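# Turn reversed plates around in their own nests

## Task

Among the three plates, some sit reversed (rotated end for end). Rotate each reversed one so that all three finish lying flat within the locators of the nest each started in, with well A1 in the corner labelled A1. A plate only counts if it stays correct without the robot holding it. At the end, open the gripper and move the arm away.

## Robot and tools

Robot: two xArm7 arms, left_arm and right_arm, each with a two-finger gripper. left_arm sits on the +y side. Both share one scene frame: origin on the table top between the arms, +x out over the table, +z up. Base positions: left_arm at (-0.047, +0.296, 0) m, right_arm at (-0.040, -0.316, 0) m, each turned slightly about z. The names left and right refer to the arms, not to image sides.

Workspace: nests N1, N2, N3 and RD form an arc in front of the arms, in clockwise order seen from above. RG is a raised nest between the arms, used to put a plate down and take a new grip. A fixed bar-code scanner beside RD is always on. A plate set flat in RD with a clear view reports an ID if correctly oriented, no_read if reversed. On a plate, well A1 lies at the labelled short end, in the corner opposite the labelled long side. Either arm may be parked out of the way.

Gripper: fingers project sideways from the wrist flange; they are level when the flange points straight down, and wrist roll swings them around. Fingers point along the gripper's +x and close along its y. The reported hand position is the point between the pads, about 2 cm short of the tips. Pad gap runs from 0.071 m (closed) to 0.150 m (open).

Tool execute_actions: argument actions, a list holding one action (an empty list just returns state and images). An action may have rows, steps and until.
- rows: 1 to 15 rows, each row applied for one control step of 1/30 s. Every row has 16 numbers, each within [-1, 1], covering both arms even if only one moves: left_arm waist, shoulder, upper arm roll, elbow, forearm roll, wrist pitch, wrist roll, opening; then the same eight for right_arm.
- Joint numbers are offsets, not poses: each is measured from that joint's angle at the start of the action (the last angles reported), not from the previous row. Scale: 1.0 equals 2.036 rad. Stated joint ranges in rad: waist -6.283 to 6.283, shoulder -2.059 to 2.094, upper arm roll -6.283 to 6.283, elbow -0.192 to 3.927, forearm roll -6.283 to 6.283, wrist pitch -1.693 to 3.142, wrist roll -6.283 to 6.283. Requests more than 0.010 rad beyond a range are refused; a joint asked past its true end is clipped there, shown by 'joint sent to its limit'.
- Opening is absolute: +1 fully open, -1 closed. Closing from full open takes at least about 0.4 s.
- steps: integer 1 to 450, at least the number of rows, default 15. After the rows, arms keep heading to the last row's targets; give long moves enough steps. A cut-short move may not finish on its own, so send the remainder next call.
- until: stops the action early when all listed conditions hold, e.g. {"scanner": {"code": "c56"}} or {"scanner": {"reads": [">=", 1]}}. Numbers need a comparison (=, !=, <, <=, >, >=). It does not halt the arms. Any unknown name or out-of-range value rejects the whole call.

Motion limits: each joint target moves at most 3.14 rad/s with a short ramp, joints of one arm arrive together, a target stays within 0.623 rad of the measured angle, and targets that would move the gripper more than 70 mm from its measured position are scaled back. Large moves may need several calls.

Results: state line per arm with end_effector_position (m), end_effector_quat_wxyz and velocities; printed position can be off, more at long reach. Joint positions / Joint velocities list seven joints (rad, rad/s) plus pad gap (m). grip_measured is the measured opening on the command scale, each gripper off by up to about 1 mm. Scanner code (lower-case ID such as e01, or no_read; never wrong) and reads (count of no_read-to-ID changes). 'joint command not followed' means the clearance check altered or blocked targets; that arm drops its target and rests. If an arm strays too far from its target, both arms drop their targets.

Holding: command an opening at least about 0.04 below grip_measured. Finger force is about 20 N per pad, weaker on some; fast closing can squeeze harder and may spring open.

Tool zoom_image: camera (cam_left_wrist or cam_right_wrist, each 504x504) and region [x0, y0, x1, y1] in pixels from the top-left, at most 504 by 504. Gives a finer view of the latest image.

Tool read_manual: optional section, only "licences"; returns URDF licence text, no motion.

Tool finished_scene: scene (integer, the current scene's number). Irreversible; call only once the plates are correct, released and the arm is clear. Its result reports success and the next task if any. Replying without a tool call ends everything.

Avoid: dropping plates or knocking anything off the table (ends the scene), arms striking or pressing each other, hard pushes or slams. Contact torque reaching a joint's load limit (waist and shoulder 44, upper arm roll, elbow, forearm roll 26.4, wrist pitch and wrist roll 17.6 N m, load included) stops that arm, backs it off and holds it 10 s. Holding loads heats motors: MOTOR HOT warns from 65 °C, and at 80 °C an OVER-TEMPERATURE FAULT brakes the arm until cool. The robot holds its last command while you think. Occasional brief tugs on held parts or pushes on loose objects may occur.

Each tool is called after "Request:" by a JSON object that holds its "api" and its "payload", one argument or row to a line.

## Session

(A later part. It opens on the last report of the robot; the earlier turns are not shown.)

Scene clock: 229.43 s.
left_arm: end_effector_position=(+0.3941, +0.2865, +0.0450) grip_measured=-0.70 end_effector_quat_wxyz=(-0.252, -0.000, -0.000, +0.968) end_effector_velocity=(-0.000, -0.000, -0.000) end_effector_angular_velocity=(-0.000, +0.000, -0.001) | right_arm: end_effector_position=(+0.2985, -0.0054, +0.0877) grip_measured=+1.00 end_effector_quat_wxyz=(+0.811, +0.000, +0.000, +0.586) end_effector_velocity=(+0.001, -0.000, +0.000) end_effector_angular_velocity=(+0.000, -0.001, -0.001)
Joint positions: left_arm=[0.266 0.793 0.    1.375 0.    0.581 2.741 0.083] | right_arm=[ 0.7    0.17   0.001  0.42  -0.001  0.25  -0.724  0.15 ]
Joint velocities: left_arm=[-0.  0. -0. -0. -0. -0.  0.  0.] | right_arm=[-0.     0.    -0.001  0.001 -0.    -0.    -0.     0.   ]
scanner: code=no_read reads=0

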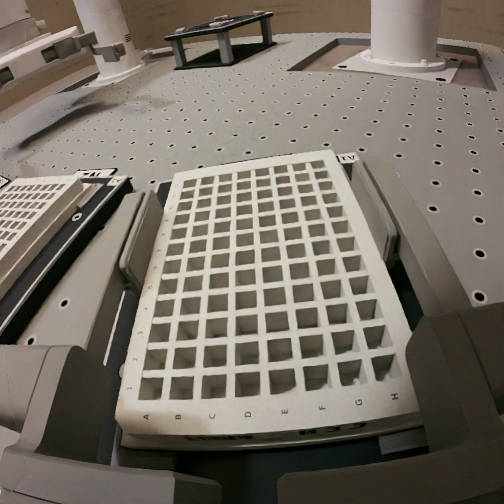

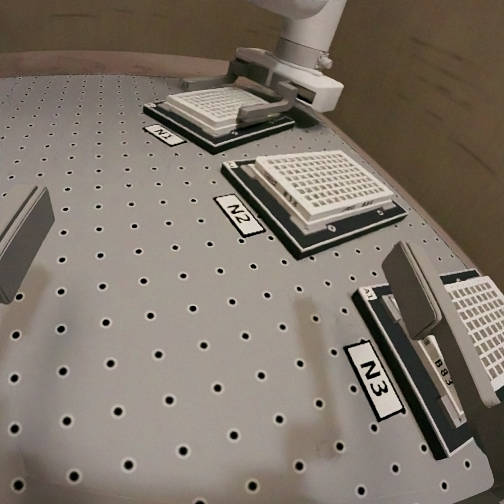

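Request:
{"api": "zoom_image", "payload": {
  "camera": "cam_left_wrist",
  "region": [90, 380, 250, 484]
}}

Request:
{"api": "zoom_image", "payload": {
  "camera": "cam_left_wrist",
  "region": [290, 380, 450, 484]
}}

Request:
{"api": "zoom_image", "payload": {
  "camera": "cam_left_wrist",
  "region": [100, 130, 420, 320]
}}

Region (90, 380, 250, 484) of cam_left_wrist's 504x504 image, scaled by 3.150, with more detail than that image has; it fills the top 328 rows of this view, and the rest is white.

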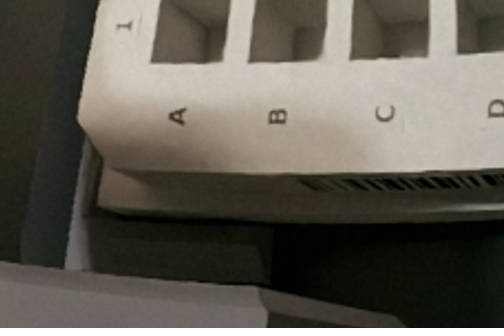

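Region (290, 380, 450, 484) of cam_left_wrist's 504x504 image, scaled by 3.150, with more detail than that image has; it fills the top 328 rows of this view, and the rest is white.

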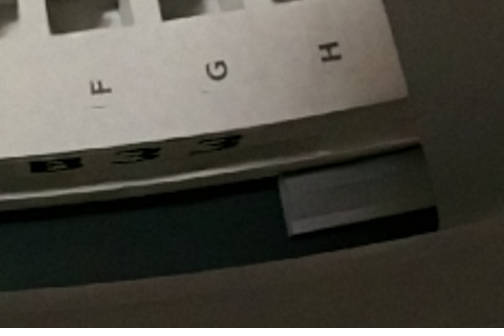

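Region (100, 130, 420, 320) of cam_left_wrist's 504x504 image, scaled by 1.575, with more detail than that image has; it fills the top 299 rows of this view, and the rest is white.

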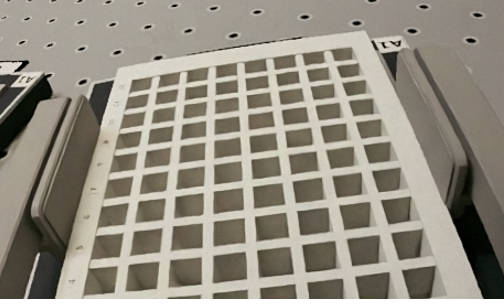

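Request:
{"api": "execute_actions", "payload": {
  "actions": [
    {"rows": [
[0,-0.0008,0,-0.0002,0,0.0006,0,-0.86, 0,0,0,0,0,0,0,1],
[0,-0.0020,0,-0.0006,0,0.0014,0,-0.86, 0,0,0,0,0,0,0,1],
[0,-0.0035,0,-0.0010,0,0.0025,0,-0.86, 0,0,0,0,0,0,0,1],
[0,-0.0051,0,-0.0015,0,0.0036,0,-0.86, 0,0,0,0,0,0,0,1],
[0,-0.0068,0,-0.0020,0,0.0048,0,-0.86, 0,0,0,0,0,0,0,1],
[0,-0.0085,0,-0.0025,0,0.0060,0,-0.86, 0,0,0,0,0,0,0,1],
[0,-0.0102,0,-0.0030,0,0.0072,0,-0.86, 0,0,0,0,0,0,0,1],
[0,-0.0116,0,-0.0034,0,0.0082,0,-0.86, 0,0,0,0,0,0,0,1]
], "steps": 8}
  ]
}}

Scene clock: 243.20 s.
left_arm: end_effector_position=(+0.3940, +0.2864, +0.0493) grip_measured=-0.70 end_effector_quat_wxyz=(-0.252, +0.000, -0.000, +0.968) end_effector_velocity=(+0.002, -0.000, +0.039) end_effector_angular_velocity=(+0.001, -0.008, -0.002) | right_arm: end_effector_position=(+0.2985, -0.0054, +0.0877) grip_measured=+1.00 end_effector_quat_wxyz=(+0.811, +0.000, +0.000, +0.586) end_effector_velocity=(+0.000, +0.000, +0.000) end_effector_angular_velocity=(+0.001, -0.001, +0.000)
Joint positions: left_arm=[0.266 0.783 0.    1.371 0.    0.589 2.741 0.083] | right_arm=[ 0.7    0.17   0.001  0.42  -0.001  0.25  -0.724  0.15 ]
Joint velocities: left_arm=[-0.001 -0.091 -0.    -0.023  0.001  0.06   0.     0.   ] | right_arm=[ 0.    -0.    -0.     0.001 -0.    -0.     0.     0.   ]
scanner: code=no_read reads=0

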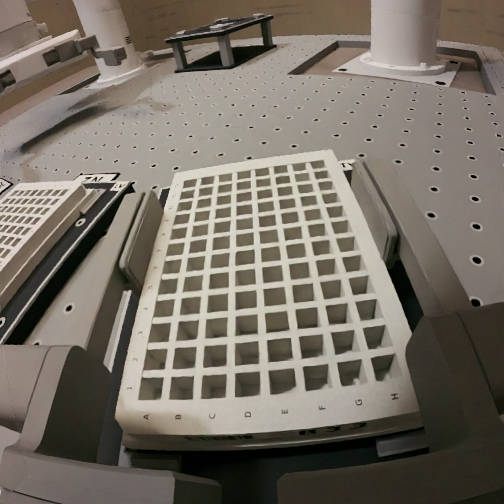

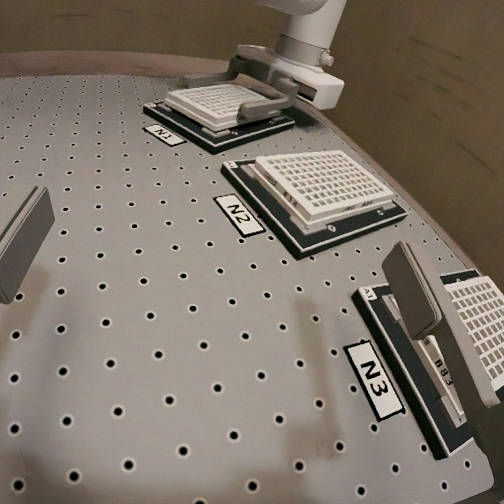

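Request:
{"api": "execute_actions", "payload": {
  "actions": []
}}

Request:
{"api": "zoom_image", "payload": {
  "camera": "cam_left_wrist",
  "region": [90, 380, 250, 484]
}}

Request:
{"api": "zoom_image", "payload": {
  "camera": "cam_left_wrist",
  "region": [290, 380, 450, 484]
}}

Request:
{"api": "zoom_image", "payload": {
  "camera": "cam_left_wrist",
  "region": [90, 150, 230, 370]
}}

Request:
{"api": "zoom_image", "payload": {
  "camera": "cam_left_wrist",
  "region": [310, 130, 450, 350]
}}

Scene clock: 246.13 s.
left_arm: end_effector_position=(+0.3941, +0.2865, +0.0550) grip_measured=-0.70 end_effector_quat_wxyz=(-0.252, -0.000, -0.000, +0.968) end_effector_velocity=(+0.000, +0.000, +0.000) end_effector_angular_velocity=(+0.001, -0.000, -0.001) | right_arm: end_effector_position=(+0.2985, -0.0054, +0.0877) grip_measured=+1.00 end_effector_quat_wxyz=(+0.811, +0.000, +0.000, +0.586) end_effector_velocity=(+0.000, -0.000, +0.000) end_effector_angular_velocity=(+0.000, -0.001, +0.001)
Joint positions: left_arm=[0.266 0.769 0.    1.368 0.    0.598 2.741 0.083] | right_arm=[ 0.7    0.17   0.001  0.42  -0.001  0.25  -0.724  0.15 ]
Joint velocities: left_arm=[-0.    -0.001 -0.     0.     0.001  0.     0.    -0.   ] | right_arm=[ 0.    -0.    -0.001 -0.     0.    -0.001 -0.002  0.   ]
scanner: code=no_read reads=0

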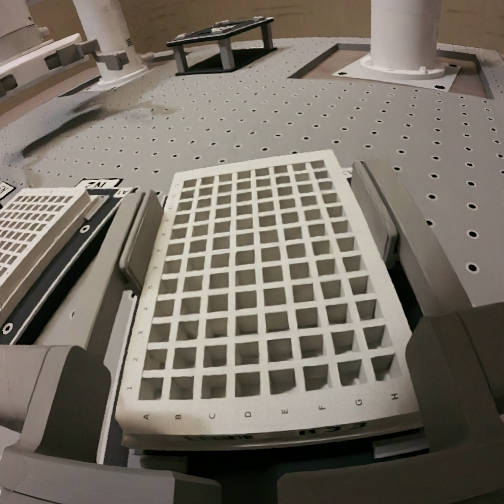

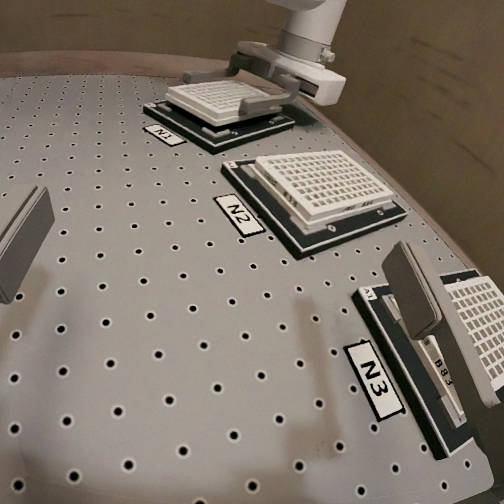

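Region (90, 380, 250, 484) of cam_left_wrist's 504x504 image, scaled by 3.150, with more detail than that image has; it fills the top 328 rows of this view, and the rest is white.

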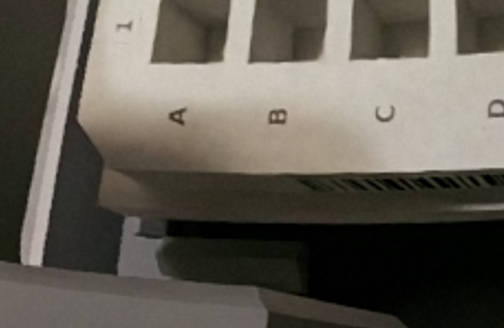

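Region (290, 380, 450, 484) of cam_left_wrist's 504x504 image, scaled by 3.150, with more detail than that image has; it fills the top 328 rows of this view, and the rest is white.

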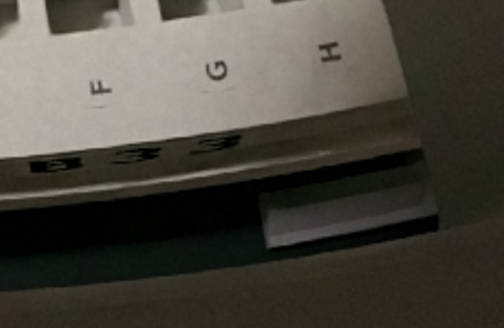

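Region (90, 150, 230, 370) of cam_left_wrist's 504x504 image, scaled by 2.291, with more detail than that image has; it fills the left 321 columns of this view, and the rest is white.

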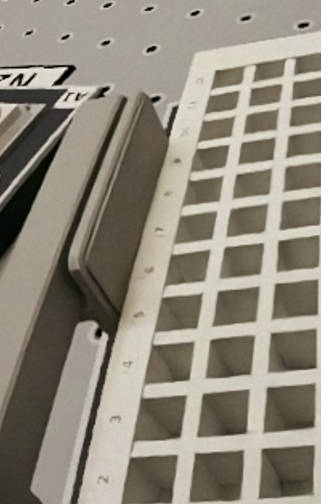

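Region (310, 130, 450, 350) of cam_left_wrist's 504x504 image, scaled by 2.291, with more detail than that image has; it fills the left 321 columns of this view, and the rest is white.

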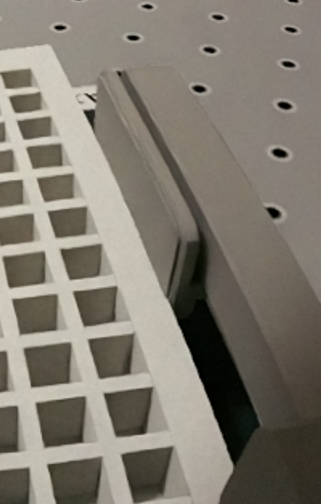

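Request:
{"api": "zoom_image", "payload": {
  "camera": "cam_left_wrist",
  "region": [110, 180, 200, 310]
}}

Request:
{"api": "zoom_image", "payload": {
  "camera": "cam_left_wrist",
  "region": [310, 145, 410, 285]
}}

Region (110, 180, 200, 310) of cam_left_wrist's 504x504 image, scaled by 3.877, with more detail than that image has; it fills the left 349 columns of this view, and the rest is white.

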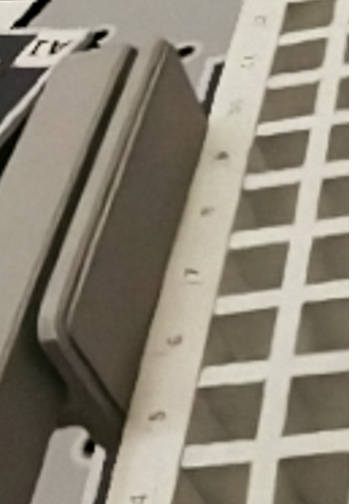

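Region (310, 145, 410, 285) of cam_left_wrist's 504x504 image, scaled by 3.600, with more detail than that image has; it fills the left 360 columns of this view, and the rest is white.

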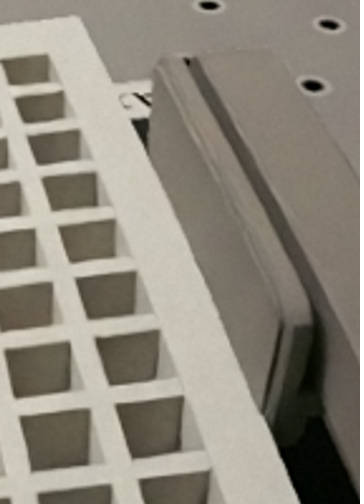

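Request:
{"api": "execute_actions", "payload": {
  "actions": [
    {"rows": [
[-0.0016,-0.0035,0,-0.0055,0,-0.002,0.0138,-0.86, 0,0,0,0,0,0,0,1],
[-0.0049,-0.0104,0,-0.0165,0,-0.006,0.0414,-0.86, 0,0,0,0,0,0,0,1],
[-0.0099,-0.0209,0,-0.0330,0,-0.012,0.0827,-0.86, 0,0,0,0,0,0,0,1],
[-0.0157,-0.0330,0,-0.0522,0,-0.019,0.1309,-0.86, 0,0,0,0,0,0,0,1],
[-0.0214,-0.0452,0,-0.0714,0,-0.026,0.1792,-0.86, 0,0,0,0,0,0,0,1],
[-0.0272,-0.0574,0,-0.0907,0,-0.033,0.2274,-0.86, 0,0,0,0,0,0,0,1],
[-0.0330,-0.0695,0,-0.1099,0,-0.040,0.2757,-0.86, 0,0,0,0,0,0,0,1],
[-0.0387,-0.0817,0,-0.1292,0,-0.047,0.3239,-0.86, 0,0,0,0,0,0,0,1],
[-0.0445,-0.0925,0,-0.1470,0,-0.054,0.3722,-0.86, 0,0,0,0,0,0,0,1],
[-0.0503,-0.1022,0,-0.1637,0,-0.061,0.4204,-0.86, 0,0,0,0,0,0,0,1],
[-0.0560,-0.1120,0,-0.1805,0,-0.068,0.4687,-0.86, 0,0,0,0,0,0,0,1],
[-0.0618,-0.1217,0,-0.1973,0,-0.075,0.5169,-0.86, 0,0,0,0,0,0,0,1],
[-0.0676,-0.1314,0,-0.2140,0,-0.082,0.5651,-0.86, 0,0,0,0,0,0,0,1],
[-0.0733,-0.1412,0,-0.2308,0,-0.089,0.6134,-0.86, 0,0,0,0,0,0,0,1],
[-0.0824,-0.1565,0,-0.2571,0,-0.100,0.6892,-0.86, 0,0,0,0,0,0,0,1]
], "steps": 18}
  ]
}}

Scene clock: 315.60 s.
left_arm: end_effector_position=(+0.3176, +0.3741, +0.0721) grip_measured=-0.70 end_effector_quat_wxyz=(+0.302, +0.000, +0.000, +0.953) end_effector_velocity=(-0.001, +0.186, +0.022) end_effector_angular_velocity=(-0.008, +0.018, -2.882) | right_arm: end_effector_position=(+0.2985, -0.0054, +0.0877) grip_measured=+1.00 end_effector_quat_wxyz=(+0.811, +0.000, +0.000, +0.586) end_effector_velocity=(-0.000, -0.000, -0.000) end_effector_angular_velocity=(-0.001, +0.001, -0.000)
Joint positions: left_arm=[ 0.142  0.526 -0.     0.973  0.     0.448  3.74   0.083] | right_arm=[ 0.7    0.17   0.001  0.42  -0.001  0.25  -0.724  0.15 ]
Joint velocities: left_arm=[-0.332 -0.574 -0.011 -0.98  -0.001 -0.389  2.541 -0.   ] | right_arm=[ 0.     0.    -0.    -0.    -0.     0.     0.001  0.   ]
scanner: code=no_read reads=0

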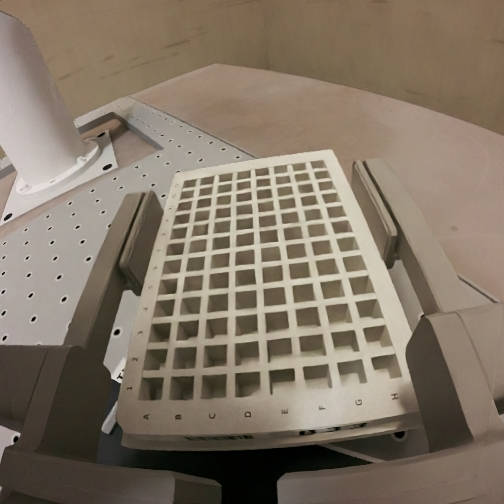

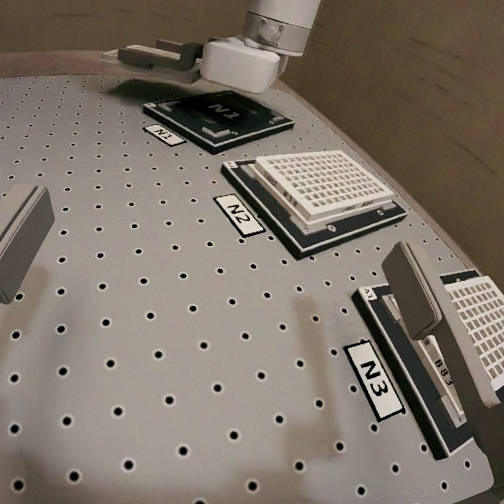

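Request:
{"api": "execute_actions", "payload": {
  "actions": []
}}

Scene clock: 317.43 s.
left_arm: end_effector_position=(+0.3331, +0.3992, +0.0747) grip_measured=-0.70 end_effector_quat_wxyz=(+0.506, +0.001, +0.000, +0.863) end_effector_velocity=(-0.000, +0.000, -0.000) end_effector_angular_velocity=(+0.001, +0.001, -0.001) | right_arm: end_effector_position=(+0.2985, -0.0054, +0.0877) grip_measured=+1.00 end_effector_quat_wxyz=(+0.811, +0.000, +0.000, +0.586) end_effector_velocity=(-0.000, -0.000, -0.000) end_effector_angular_velocity=(-0.000, +0.001, +0.000)
Joint positions: left_arm=[0.098 0.451 0.    0.844 0.    0.394 4.144 0.083] | right_arm=[ 0.7    0.17   0.001  0.42  -0.001  0.25  -0.724  0.15 ]
Joint velocities: left_arm=[-0.     0.001  0.001  0.     0.001  0.    -0.    -0.   ] | right_arm=[ 0.     0.     0.    -0.001  0.    -0.    -0.001  0.   ]
scanner: code=no_read reads=0

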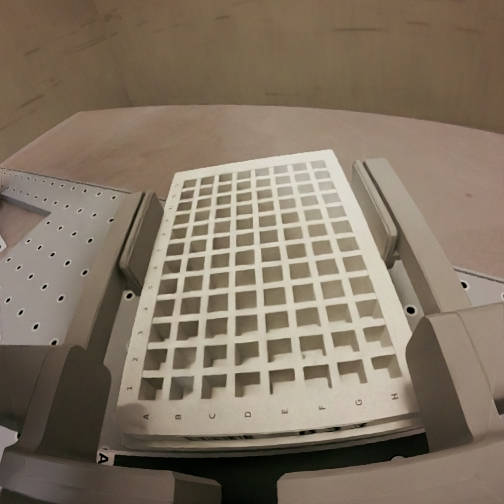

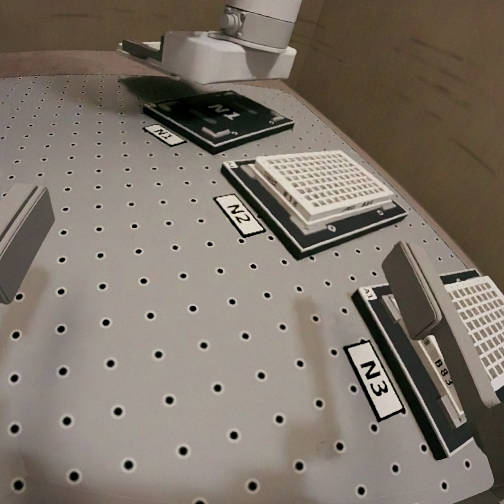

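Request:
{"api": "execute_actions", "payload": {
  "actions": [
    {"rows": [
[-0.0016,-0.0020,0,-0.0043,0,-0.0023,0.0138,-0.86, 0,0,0,0,0,0,0,1],
[-0.0049,-0.0061,0,-0.0129,0,-0.0069,0.0414,-0.86, 0,0,0,0,0,0,0,1],
[-0.0099,-0.0122,0,-0.0258,0,-0.0138,0.0827,-0.86, 0,0,0,0,0,0,0,1],
[-0.0156,-0.0193,0,-0.0409,0,-0.0218,0.1309,-0.86, 0,0,0,0,0,0,0,1],
[-0.0214,-0.0264,0,-0.0559,0,-0.0298,0.1792,-0.86, 0,0,0,0,0,0,0,1],
[-0.0271,-0.0335,0,-0.0710,0,-0.0378,0.2274,-0.86, 0,0,0,0,0,0,0,1],
[-0.0329,-0.0406,0,-0.0860,0,-0.0458,0.2757,-0.86, 0,0,0,0,0,0,0,1],
[-0.0386,-0.0477,0,-0.1011,0,-0.0539,0.3239,-0.86, 0,0,0,0,0,0,0,1],
[-0.0444,-0.0524,0,-0.1152,0,-0.0633,0.3722,-0.86, 0,0,0,0,0,0,0,1],
[-0.0501,-0.0554,0,-0.1288,0,-0.0739,0.4204,-0.86, 0,0,0,0,0,0,0,1],
[-0.0559,-0.0583,0,-0.1423,0,-0.0845,0.4687,-0.86, 0,0,0,0,0,0,0,1],
[-0.0617,-0.0613,0,-0.1558,0,-0.0951,0.5169,-0.86, 0,0,0,0,0,0,0,1],
[-0.0674,-0.0643,0,-0.1693,0,-0.1056,0.5651,-0.86, 0,0,0,0,0,0,0,1],
[-0.0732,-0.0672,0,-0.1828,0,-0.1162,0.6134,-0.86, 0,0,0,0,0,0,0,1],
[-0.0822,-0.0719,0,-0.2041,0,-0.1328,0.6892,-0.86, 0,0,0,0,0,0,0,1]
], "steps": 19}
  ]
}}

Scene clock: 331.00 s.
left_arm: end_effector_position=(+0.3994, +0.3428, +0.0589) grip_measured=-0.70 end_effector_quat_wxyz=(+0.903, +0.001, +0.001, +0.429) end_effector_velocity=(+0.075, -0.293, -0.050) end_effector_angular_velocity=(-0.002, +0.020, -2.504) | right_arm: end_effector_position=(+0.2985, -0.0054, +0.0877) grip_measured=+1.00 end_effector_quat_wxyz=(+0.811, +0.000, +0.000, +0.586) end_effector_velocity=(+0.001, -0.000, +0.000) end_effector_angular_velocity=(+0.001, -0.001, -0.001)
Joint positions: left_arm=[-0.034  0.326 -0.     0.513  0.     0.189  5.207  0.083] | right_arm=[ 0.7    0.17   0.001  0.42  -0.001  0.25  -0.724  0.15 ]
Joint velocities: left_arm=[-0.266 -0.15  -0.004 -0.636  0.001 -0.466  2.233  0.   ] | right_arm=[-0.    -0.    -0.001  0.     0.001 -0.001 -0.     0.   ]
scanner: code=no_read reads=0

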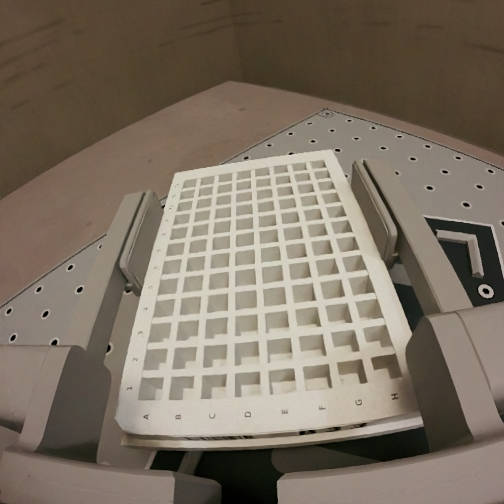

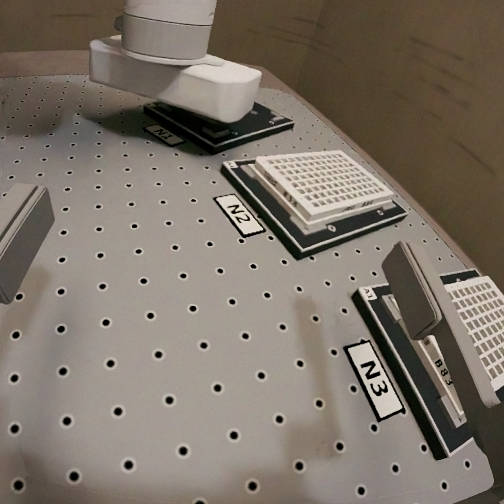

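Request:
{"api": "execute_actions", "payload": {
  "actions": []
}}

Request:
{"api": "zoom_image", "payload": {
  "camera": "cam_left_wrist",
  "region": [90, 380, 250, 484]
}}

Request:
{"api": "zoom_image", "payload": {
  "camera": "cam_left_wrist",
  "region": [290, 380, 450, 484]
}}

Request:
{"api": "zoom_image", "payload": {
  "camera": "cam_left_wrist",
  "region": [110, 180, 200, 310]
}}

Request:
{"api": "zoom_image", "payload": {
  "camera": "cam_left_wrist",
  "region": [310, 145, 410, 285]
}}

Scene clock: 336.03 s.
left_arm: end_effector_position=(+0.4072, +0.2940, +0.0541) grip_measured=-0.70 end_effector_quat_wxyz=(+0.968, +0.000, -0.000, +0.253) end_effector_velocity=(+0.000, -0.000, +0.001) end_effector_angular_velocity=(-0.000, -0.001, -0.001) | right_arm: end_effector_position=(+0.2985, -0.0054, +0.0877) grip_measured=+1.00 end_effector_quat_wxyz=(+0.811, +0.000, +0.000, +0.586) end_effector_velocity=(+0.000, +0.000, +0.000) end_effector_angular_velocity=(+0.001, -0.001, +0.000)
Joint positions: left_arm=[-0.069  0.305  0.     0.429  0.     0.124  5.547  0.083] | right_arm=[ 0.7    0.17   0.001  0.42  -0.001  0.25  -0.724  0.15 ]
Joint velocities: left_arm=[-0.001 -0.001  0.     0.     0.    -0.001  0.     0.   ] | right_arm=[ 0.    -0.    -0.     0.     0.    -0.    -0.001  0.   ]
scanner: code=no_read reads=0

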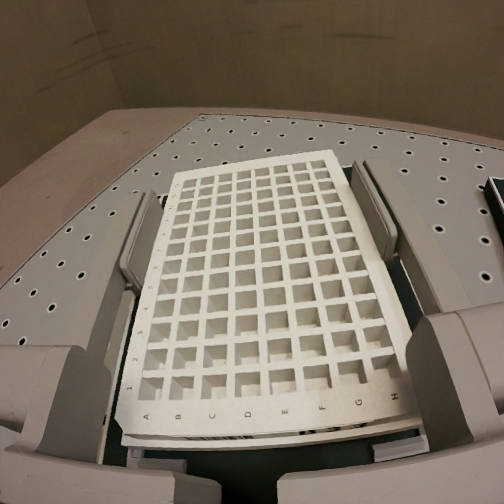

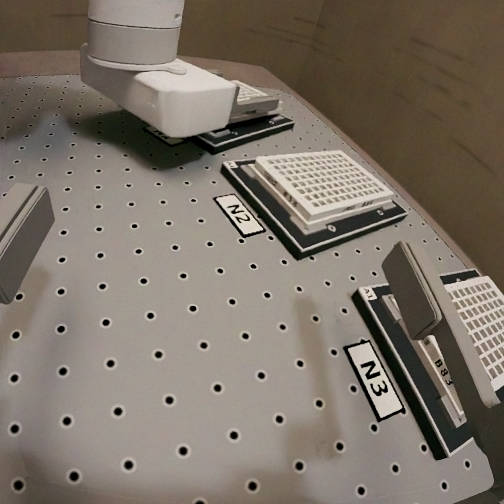

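Region (90, 380, 250, 484) of cam_left_wrist's 504x504 image, scaled by 3.150, with more detail than that image has; it fills the top 328 rows of this view, and the rest is white.

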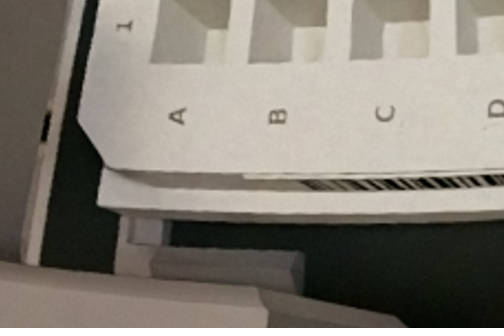

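Region (290, 380, 450, 484) of cam_left_wrist's 504x504 image, scaled by 3.150, with more detail than that image has; it fills the top 328 rows of this view, and the rest is white.

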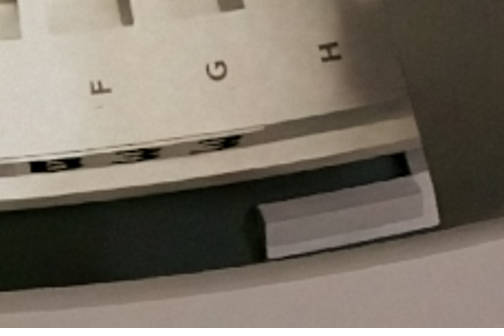

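Region (110, 180, 200, 310) of cam_left_wrist's 504x504 image, scaled by 3.877, with more detail than that image has; it fills the left 349 columns of this view, and the rest is white.

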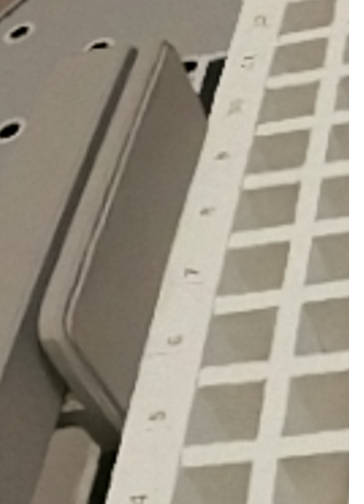

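Region (310, 145, 410, 285) of cam_left_wrist's 504x504 image, scaled by 3.600, with more detail than that image has; it fills the left 360 columns of this view, and the rest is white.

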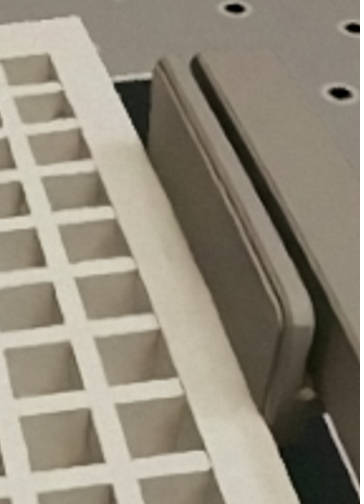

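Request:
{"api": "zoom_image", "payload": {
  "camera": "cam_right_wrist",
  "region": [190, 70, 310, 150]
}}

Request:
{"api": "zoom_image", "payload": {
  "camera": "cam_left_wrist",
  "region": [90, 150, 230, 370]
}}

Request:
{"api": "zoom_image", "payload": {
  "camera": "cam_left_wrist",
  "region": [310, 130, 450, 350]
}}

Region (190, 70, 310, 150) of cam_right_wrist's 504x504 image, scaled by 4.200, with more detail than that image has.

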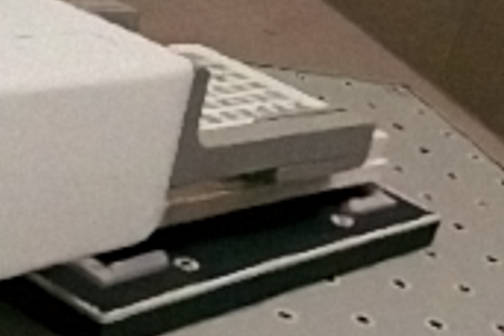

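Region (90, 150, 230, 370) of cam_left_wrist's 504x504 image, scaled by 2.291, with more detail than that image has; it fills the left 321 columns of this view, and the rest is white.

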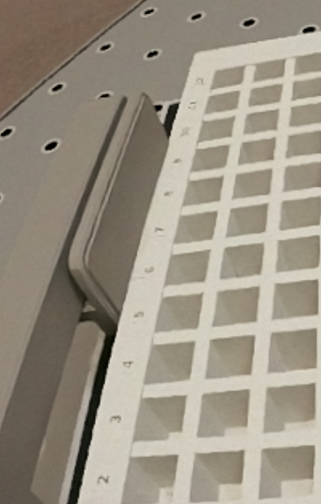

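Region (310, 130, 450, 350) of cam_left_wrist's 504x504 image, scaled by 2.291, with more detail than that image has; it fills the left 321 columns of this view, and the rest is white.

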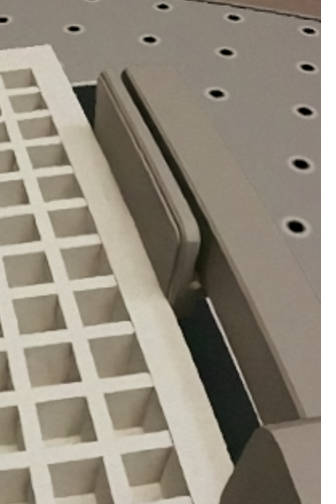

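Request:
{"api": "execute_actions", "payload": {
  "actions": [
    {"rows": [
[-0.0003,0.0002,0,-0.0011,0,-0.0029,-0.0005,-0.86, 0,0,0,0,0,0,0,1],
[-0.0005,0.0004,0,-0.0022,0,-0.0058,-0.0010,-0.86, 0,0,0,0,0,0,0,1],
[-0.0008,0.0006,0,-0.0033,0,-0.0087,-0.0015,-0.86, 0,0,0,0,0,0,0,1],
[-0.00108,0.00083,0,-0.00438,0,-0.0116,-0.00206,-0.86, 0,0,0,0,0,0,0,1]
], "steps": 4}
  ]
}}

Scene clock: 368.63 s.
left_arm: end_effector_position=(+0.4070, +0.2940, +0.0544) grip_measured=-0.70 end_effector_quat_wxyz=(+0.967, -0.001, -0.002, +0.253) end_effector_velocity=(-0.005, -0.001, +0.004) end_effector_angular_velocity=(-0.012, -0.052, +0.007) | right_arm: end_effector_position=(+0.2985, -0.0054, +0.0877) grip_measured=+1.00 end_effector_quat_wxyz=(+0.811, +0.000, +0.000, +0.586) end_effector_velocity=(-0.000, -0.000, +0.000) end_effector_angular_velocity=(+0.000, -0.000, +0.000)
Joint positions: left_arm=[-0.07   0.305  0.     0.427  0.     0.119  5.547  0.083] | right_arm=[ 0.7    0.17   0.001  0.42  -0.001  0.25  -0.724  0.15 ]
Joint velocities: left_arm=[-0.009  0.005 -0.    -0.036  0.001 -0.095 -0.016 -0.   ] | right_arm=[ 0.    -0.     0.    -0.     0.    -0.001 -0.     0.   ]
scanner: code=no_read reads=0

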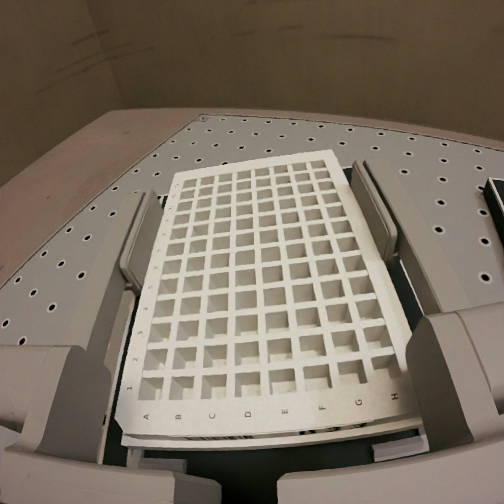

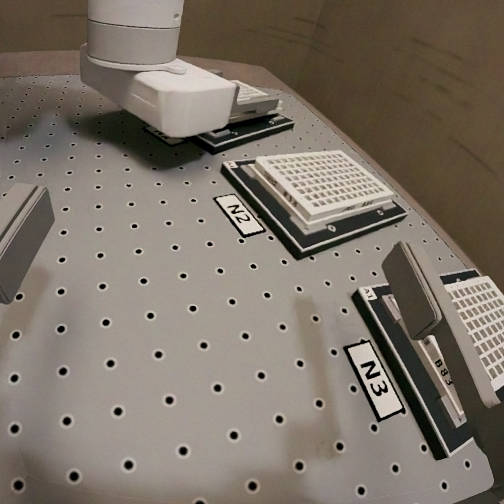

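Request:
{"api": "execute_actions", "payload": {
  "actions": []
}}

Request:
{"api": "zoom_image", "payload": {
  "camera": "cam_left_wrist",
  "region": [90, 380, 250, 484]
}}

Request:
{"api": "zoom_image", "payload": {
  "camera": "cam_left_wrist",
  "region": [290, 380, 450, 484]
}}

Request:
{"api": "zoom_image", "payload": {
  "camera": "cam_left_wrist",
  "region": [110, 180, 200, 310]
}}

Request:
{"api": "zoom_image", "payload": {
  "camera": "cam_left_wrist",
  "region": [310, 145, 410, 285]
}}

Scene clock: 373.57 s.
left_arm: end_effector_position=(+0.4058, +0.2938, +0.0550) grip_measured=-0.70 end_effector_quat_wxyz=(+0.967, -0.003, -0.006, +0.254) end_effector_velocity=(+0.000, -0.001, -0.000) end_effector_angular_velocity=(-0.000, +0.000, -0.002) | right_arm: end_effector_position=(+0.2985, -0.0054, +0.0877) grip_measured=+1.00 end_effector_quat_wxyz=(+0.811, +0.000, +0.000, +0.586) end_effector_velocity=(+0.000, +0.000, +0.000) end_effector_angular_velocity=(+0.001, -0.001, +0.001)
Joint positions: left_arm=[-0.071  0.306  0.     0.42   0.     0.1    5.543  0.083] | right_arm=[ 0.7    0.17   0.001  0.42  -0.001  0.25  -0.724  0.15 ]
Joint velocities: left_arm=[ 0.     0.    -0.002  0.     0.     0.    -0.     0.   ] | right_arm=[-0.    -0.    -0.     0.    -0.    -0.001 -0.001  0.   ]
scanner: code=no_read reads=0

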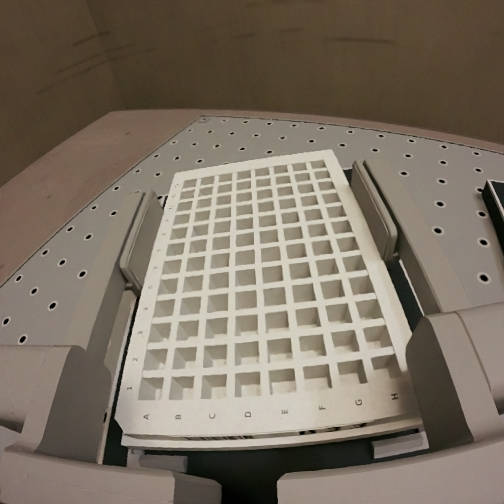

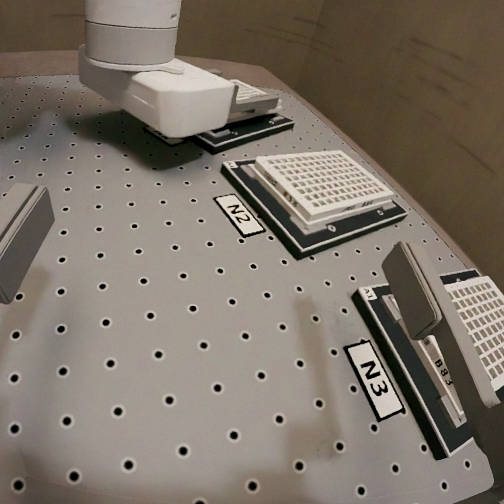

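Region (90, 380, 250, 484) of cam_left_wrist's 504x504 image, scaled by 3.150, with more detail than that image has; it fills the top 328 rows of this view, and the rest is white.

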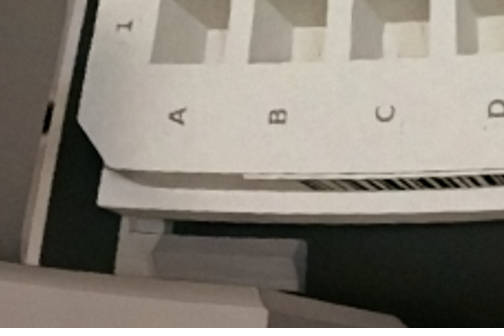

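Region (290, 380, 450, 484) of cam_left_wrist's 504x504 image, scaled by 3.150, with more detail than that image has; it fills the top 328 rows of this view, and the rest is white.

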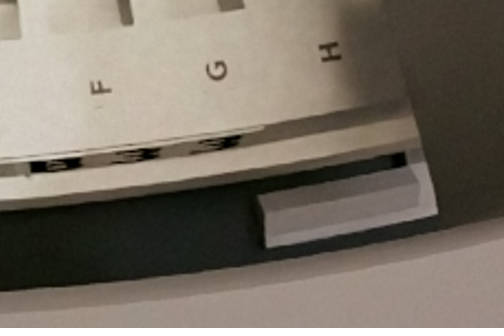

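Region (110, 180, 200, 310) of cam_left_wrist's 504x504 image, scaled by 3.877, with more detail than that image has; it fills the left 349 columns of this view, and the rest is white.

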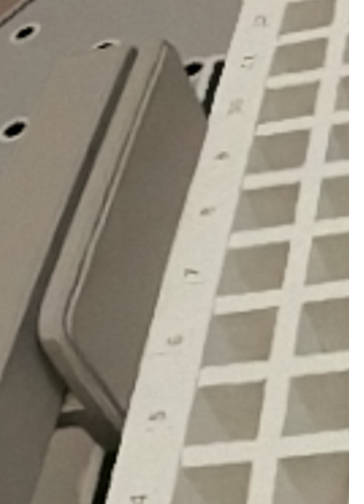

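Region (310, 145, 410, 285) of cam_left_wrist's 504x504 image, scaled by 3.600, with more detail than that image has; it fills the left 360 columns of this view, and the rest is white.

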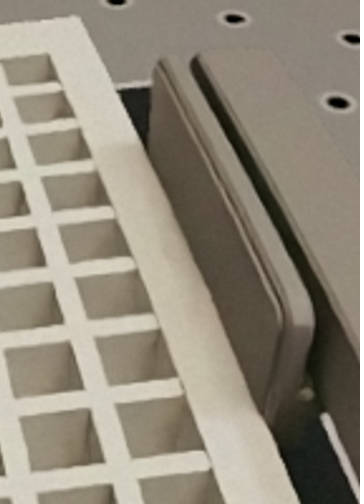

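Request:
{"api": "execute_actions", "payload": {
  "actions": [
    {"rows": [
[0.0001,0.0012,0,0.0002,0,-0.0010,0.0001,-0.86, 0,0,0,0,0,0,0,1],
[0.0002,0.0030,0,0.0005,0,-0.0025,0.0002,-0.86, 0,0,0,0,0,0,0,1],
[0.0002,0.0050,0,0.0009,0,-0.0041,0.0002,-0.86, 0,0,0,0,0,0,0,1],
[0.0002,0.0070,0,0.0013,0,-0.0057,0.0002,-0.86, 0,0,0,0,0,0,0,1],
[0.0002,0.0090,0,0.0017,0,-0.0073,0.0002,-0.86, 0,0,0,0,0,0,0,1],
[0.0002,0.0108,0,0.0021,0,-0.0087,0.0002,-0.86, 0,0,0,0,0,0,0,1],
[0.0002,0.0125,0,0.0025,0,-0.0100,0.0002,-0.86, 0,0,0,0,0,0,0,1],
[0.0002,0.0141,0,0.0028,0,-0.0113,0.0002,-0.86, 0,0,0,0,0,0,0,1],
[0.0002,0.0156,0,0.0032,0,-0.0124,0.0002,-0.86, 0,0,0,0,0,0,0,1],
[0.0002,0.0170,0,0.0035,0,-0.0135,0.0002,-0.86, 0,0,0,0,0,0,0,1],
[0.0002,0.0183,0,0.0038,0,-0.0145,0.0002,-0.86, 0,0,0,0,0,0,0,1],
[0.0002,0.0195,0,0.0041,0,-0.0154,0.0002,-0.86, 0,0,0,0,0,0,0,1],
[0.0002,0.0205,0,0.0043,0,-0.0162,0.0002,-0.86, 0,0,0,0,0,0,0,1],
[0.0002,0.0212,0,0.00445,0,-0.01675,0.0002,-0.86, 0,0,0,0,0,0,0,1]
], "steps": 14}
  ]
}}

Scene clock: 387.00 s.
left_arm: end_effector_position=(+0.4056, +0.2940, +0.0473) grip_measured=-0.70 end_effector_quat_wxyz=(+0.967, -0.003, -0.006, +0.254) end_effector_velocity=(-0.000, -0.000, -0.019) end_effector_angular_velocity=(-0.000, +0.001, +0.000) | right_arm: end_effector_position=(+0.2985, -0.0054, +0.0877) grip_measured=+1.00 end_effector_quat_wxyz=(+0.811, +0.000, +0.000, +0.586) end_effector_velocity=(+0.000, +0.000, +0.000) end_effector_angular_velocity=(+0.001, -0.001, +0.000)
Joint positions: left_arm=[-0.071  0.339  0.     0.427  0.     0.074  5.544  0.083] | right_arm=[ 0.7    0.17   0.001  0.42  -0.001  0.25  -0.724  0.15 ]
Joint velocities: left_arm=[ 0.     0.083 -0.001  0.018 -0.002 -0.063  0.     0.   ] | right_arm=[-0.    -0.    -0.     0.001 -0.    -0.001  0.     0.   ]
scanner: code=no_read reads=0

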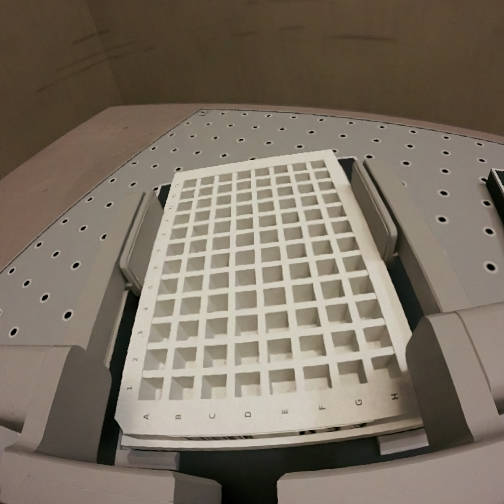

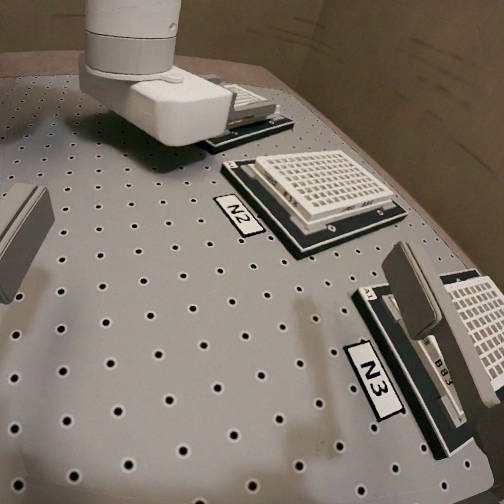

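Request:
{"api": "execute_actions", "payload": {
  "actions": []
}}

Request:
{"api": "zoom_image", "payload": {
  "camera": "cam_left_wrist",
  "region": [90, 380, 250, 484]
}}

Request:
{"api": "zoom_image", "payload": {
  "camera": "cam_left_wrist",
  "region": [290, 380, 450, 484]
}}

Request:
{"api": "zoom_image", "payload": {
  "camera": "cam_left_wrist",
  "region": [100, 130, 420, 320]
}}

Request:
{"api": "zoom_image", "payload": {
  "camera": "cam_right_wrist",
  "region": [210, 80, 310, 150]
}}

Scene clock: 391.27 s.
left_arm: end_effector_position=(+0.4057, +0.2940, +0.0451) grip_measured=-0.70 end_effector_quat_wxyz=(+0.967, -0.003, -0.006, +0.254) end_effector_velocity=(+0.000, +0.001, -0.000) end_effector_angular_velocity=(+0.000, +0.000, +0.001) | right_arm: end_effector_position=(+0.2985, -0.0054, +0.0877) grip_measured=+1.00 end_effector_quat_wxyz=(+0.811, +0.000, +0.000, +0.586) end_effector_velocity=(+0.000, -0.000, -0.000) end_effector_angular_velocity=(-0.000, +0.000, -0.002)
Joint positions: left_arm=[-0.071  0.349  0.     0.429  0.     0.066  5.544  0.083] | right_arm=[ 0.7    0.17   0.001  0.42  -0.001  0.25  -0.724  0.15 ]
Joint velocities: left_arm=[ 0.     0.001  0.001  0.     0.    -0.    -0.    -0.   ] | right_arm=[-0.     0.    -0.001 -0.001  0.001 -0.     0.001  0.   ]
scanner: code=no_read reads=0

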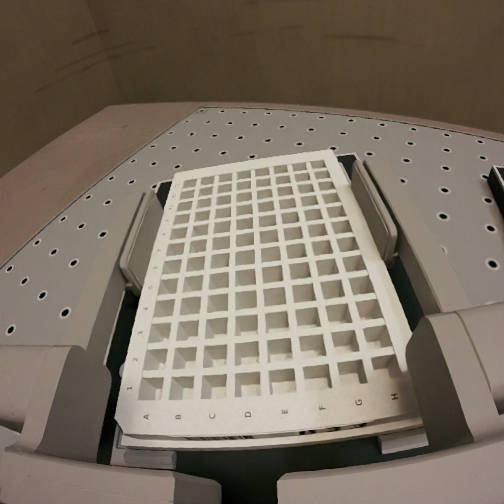

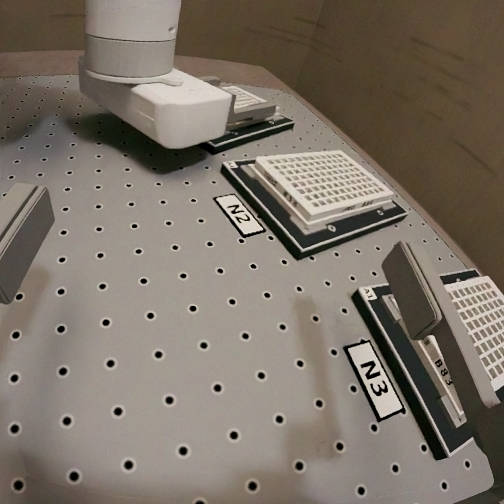

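Region (90, 380, 250, 484) of cam_left_wrist's 504x504 image, scaled by 3.150, with more detail than that image has; it fills the top 328 rows of this view, and the rest is white.

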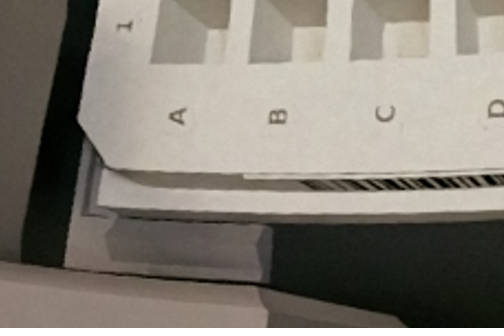

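Region (290, 380, 450, 484) of cam_left_wrist's 504x504 image, scaled by 3.150, with more detail than that image has; it fills the top 328 rows of this view, and the rest is white.

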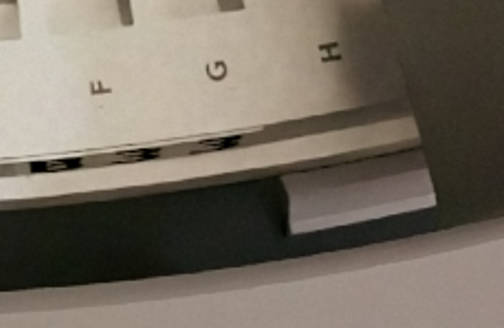

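Region (100, 130, 420, 320) of cam_left_wrist's 504x504 image, scaled by 1.575, with more detail than that image has; it fills the top 299 rows of this view, and the rest is white.

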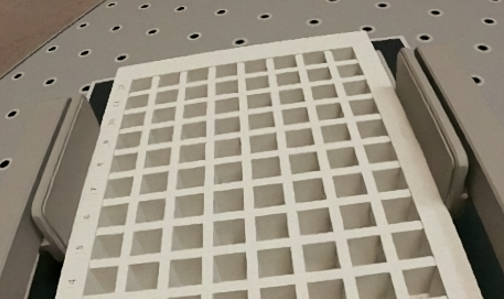

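Region (210, 80, 310, 150) of cam_right_wrist's 504x504 image, scaled by 5.040, with more detail than that image has; it fills the top 353 rows of this view, and the rest is white.

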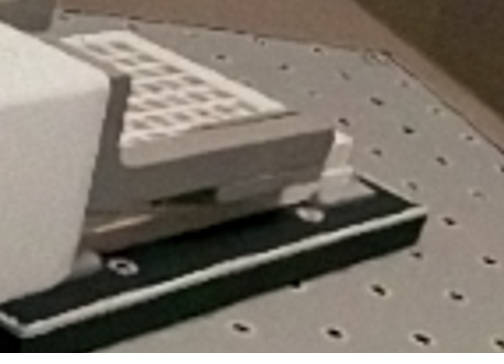

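Request:
{"api": "execute_actions", "payload": {
  "actions": [
    {"rows": [
[0,0,0,0,0,0,0,-0.76, 0,0,0,0,0,0,0,1],
[0,0,0,0,0,0,0,-0.70, 0,0,0,0,0,0,0,1],
[0,0,0,0,0,0,0,-0.66, 0,0,0,0,0,0,0,1],
[0,0,0,0,0,0,0,-0.60, 0,0,0,0,0,0,0,1],
[0,0,0,0,0,0,0,-0.50, 0,0,0,0,0,0,0,1],
[0,0,0,0,0,0,0,-0.40, 0,0,0,0,0,0,0,1],
[0,-0.0043,0,-0.0009,0,0.0034,0,-0.3, 0,0,0,0,0,0,0,1],
[0,-0.0107,0,-0.0023,0,0.0084,0,-0.2, 0,0,0,0,0,0,0,1],
[0,-0.0214,0,-0.0045,0,0.0169,0,-0.2, 0,0,0,0,0,0,0,1],
[0,-0.0342,0,-0.0071,0,0.0271,0,-0.2, 0,0,0,0,0,0,0,1],
[0,-0.0489,0,-0.0097,0,0.0392,0,-0.2, 0,0,0,0,0,0,0,1],
[0,-0.0655,0,-0.0120,0,0.0535,0,-0.2, 0,0,0,0,0,0,0,1],
[0,-0.0842,0,-0.0143,0,0.0699,0,-0.2, 0,0,0,0,0,0,0,1],
[0,-0.1050,0,-0.0166,0,0.0884,0,-0.2, 0,0,0,0,0,0,0,1],
[0,-0.1257,0,-0.0186,0,0.1071,0,-0.2, 0,0,0,0,0,0,0,1]
], "steps": 15}
  ]
}}

Scene clock: 405.37 s.
left_arm: end_effector_position=(+0.4058, +0.2940, +0.0657) grip_measured=-0.20 end_effector_quat_wxyz=(+0.967, -0.003, -0.005, +0.254) end_effector_velocity=(+0.009, -0.001, +0.188) end_effector_angular_velocity=(-0.003, -0.016, +0.003) | right_arm: end_effector_position=(+0.2985, -0.0054, +0.0877) grip_measured=+1.00 end_effector_quat_wxyz=(+0.811, +0.000, +0.000, +0.586) end_effector_velocity=(+0.000, +0.000, +0.000) end_effector_angular_velocity=(+0.000, -0.000, -0.001)
Joint positions: left_arm=[-0.071  0.259  0.     0.412  0.     0.141  5.544  0.102] | right_arm=[ 0.7    0.17   0.001  0.42  -0.001  0.25  -0.724  0.15 ]
Joint velocities: left_arm=[ 0.    -0.786  0.001 -0.115 -0.001  0.655 -0.     0.002] | right_arm=[-0.    -0.    -0.     0.001  0.     0.     0.     0.   ]
scanner: code=no_read reads=0

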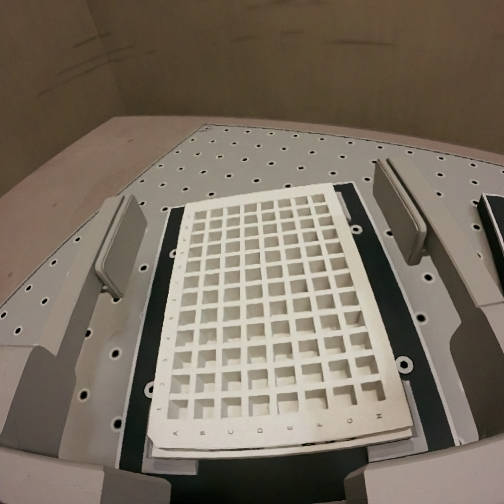

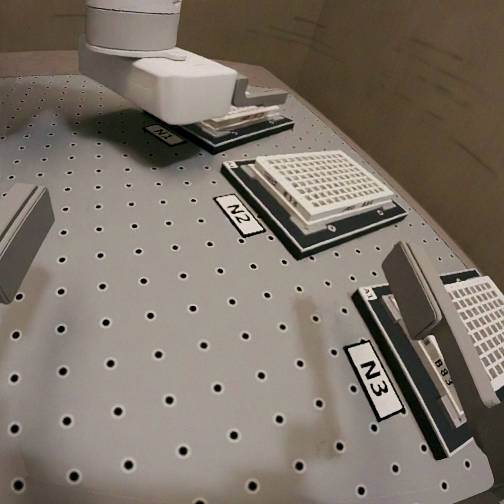

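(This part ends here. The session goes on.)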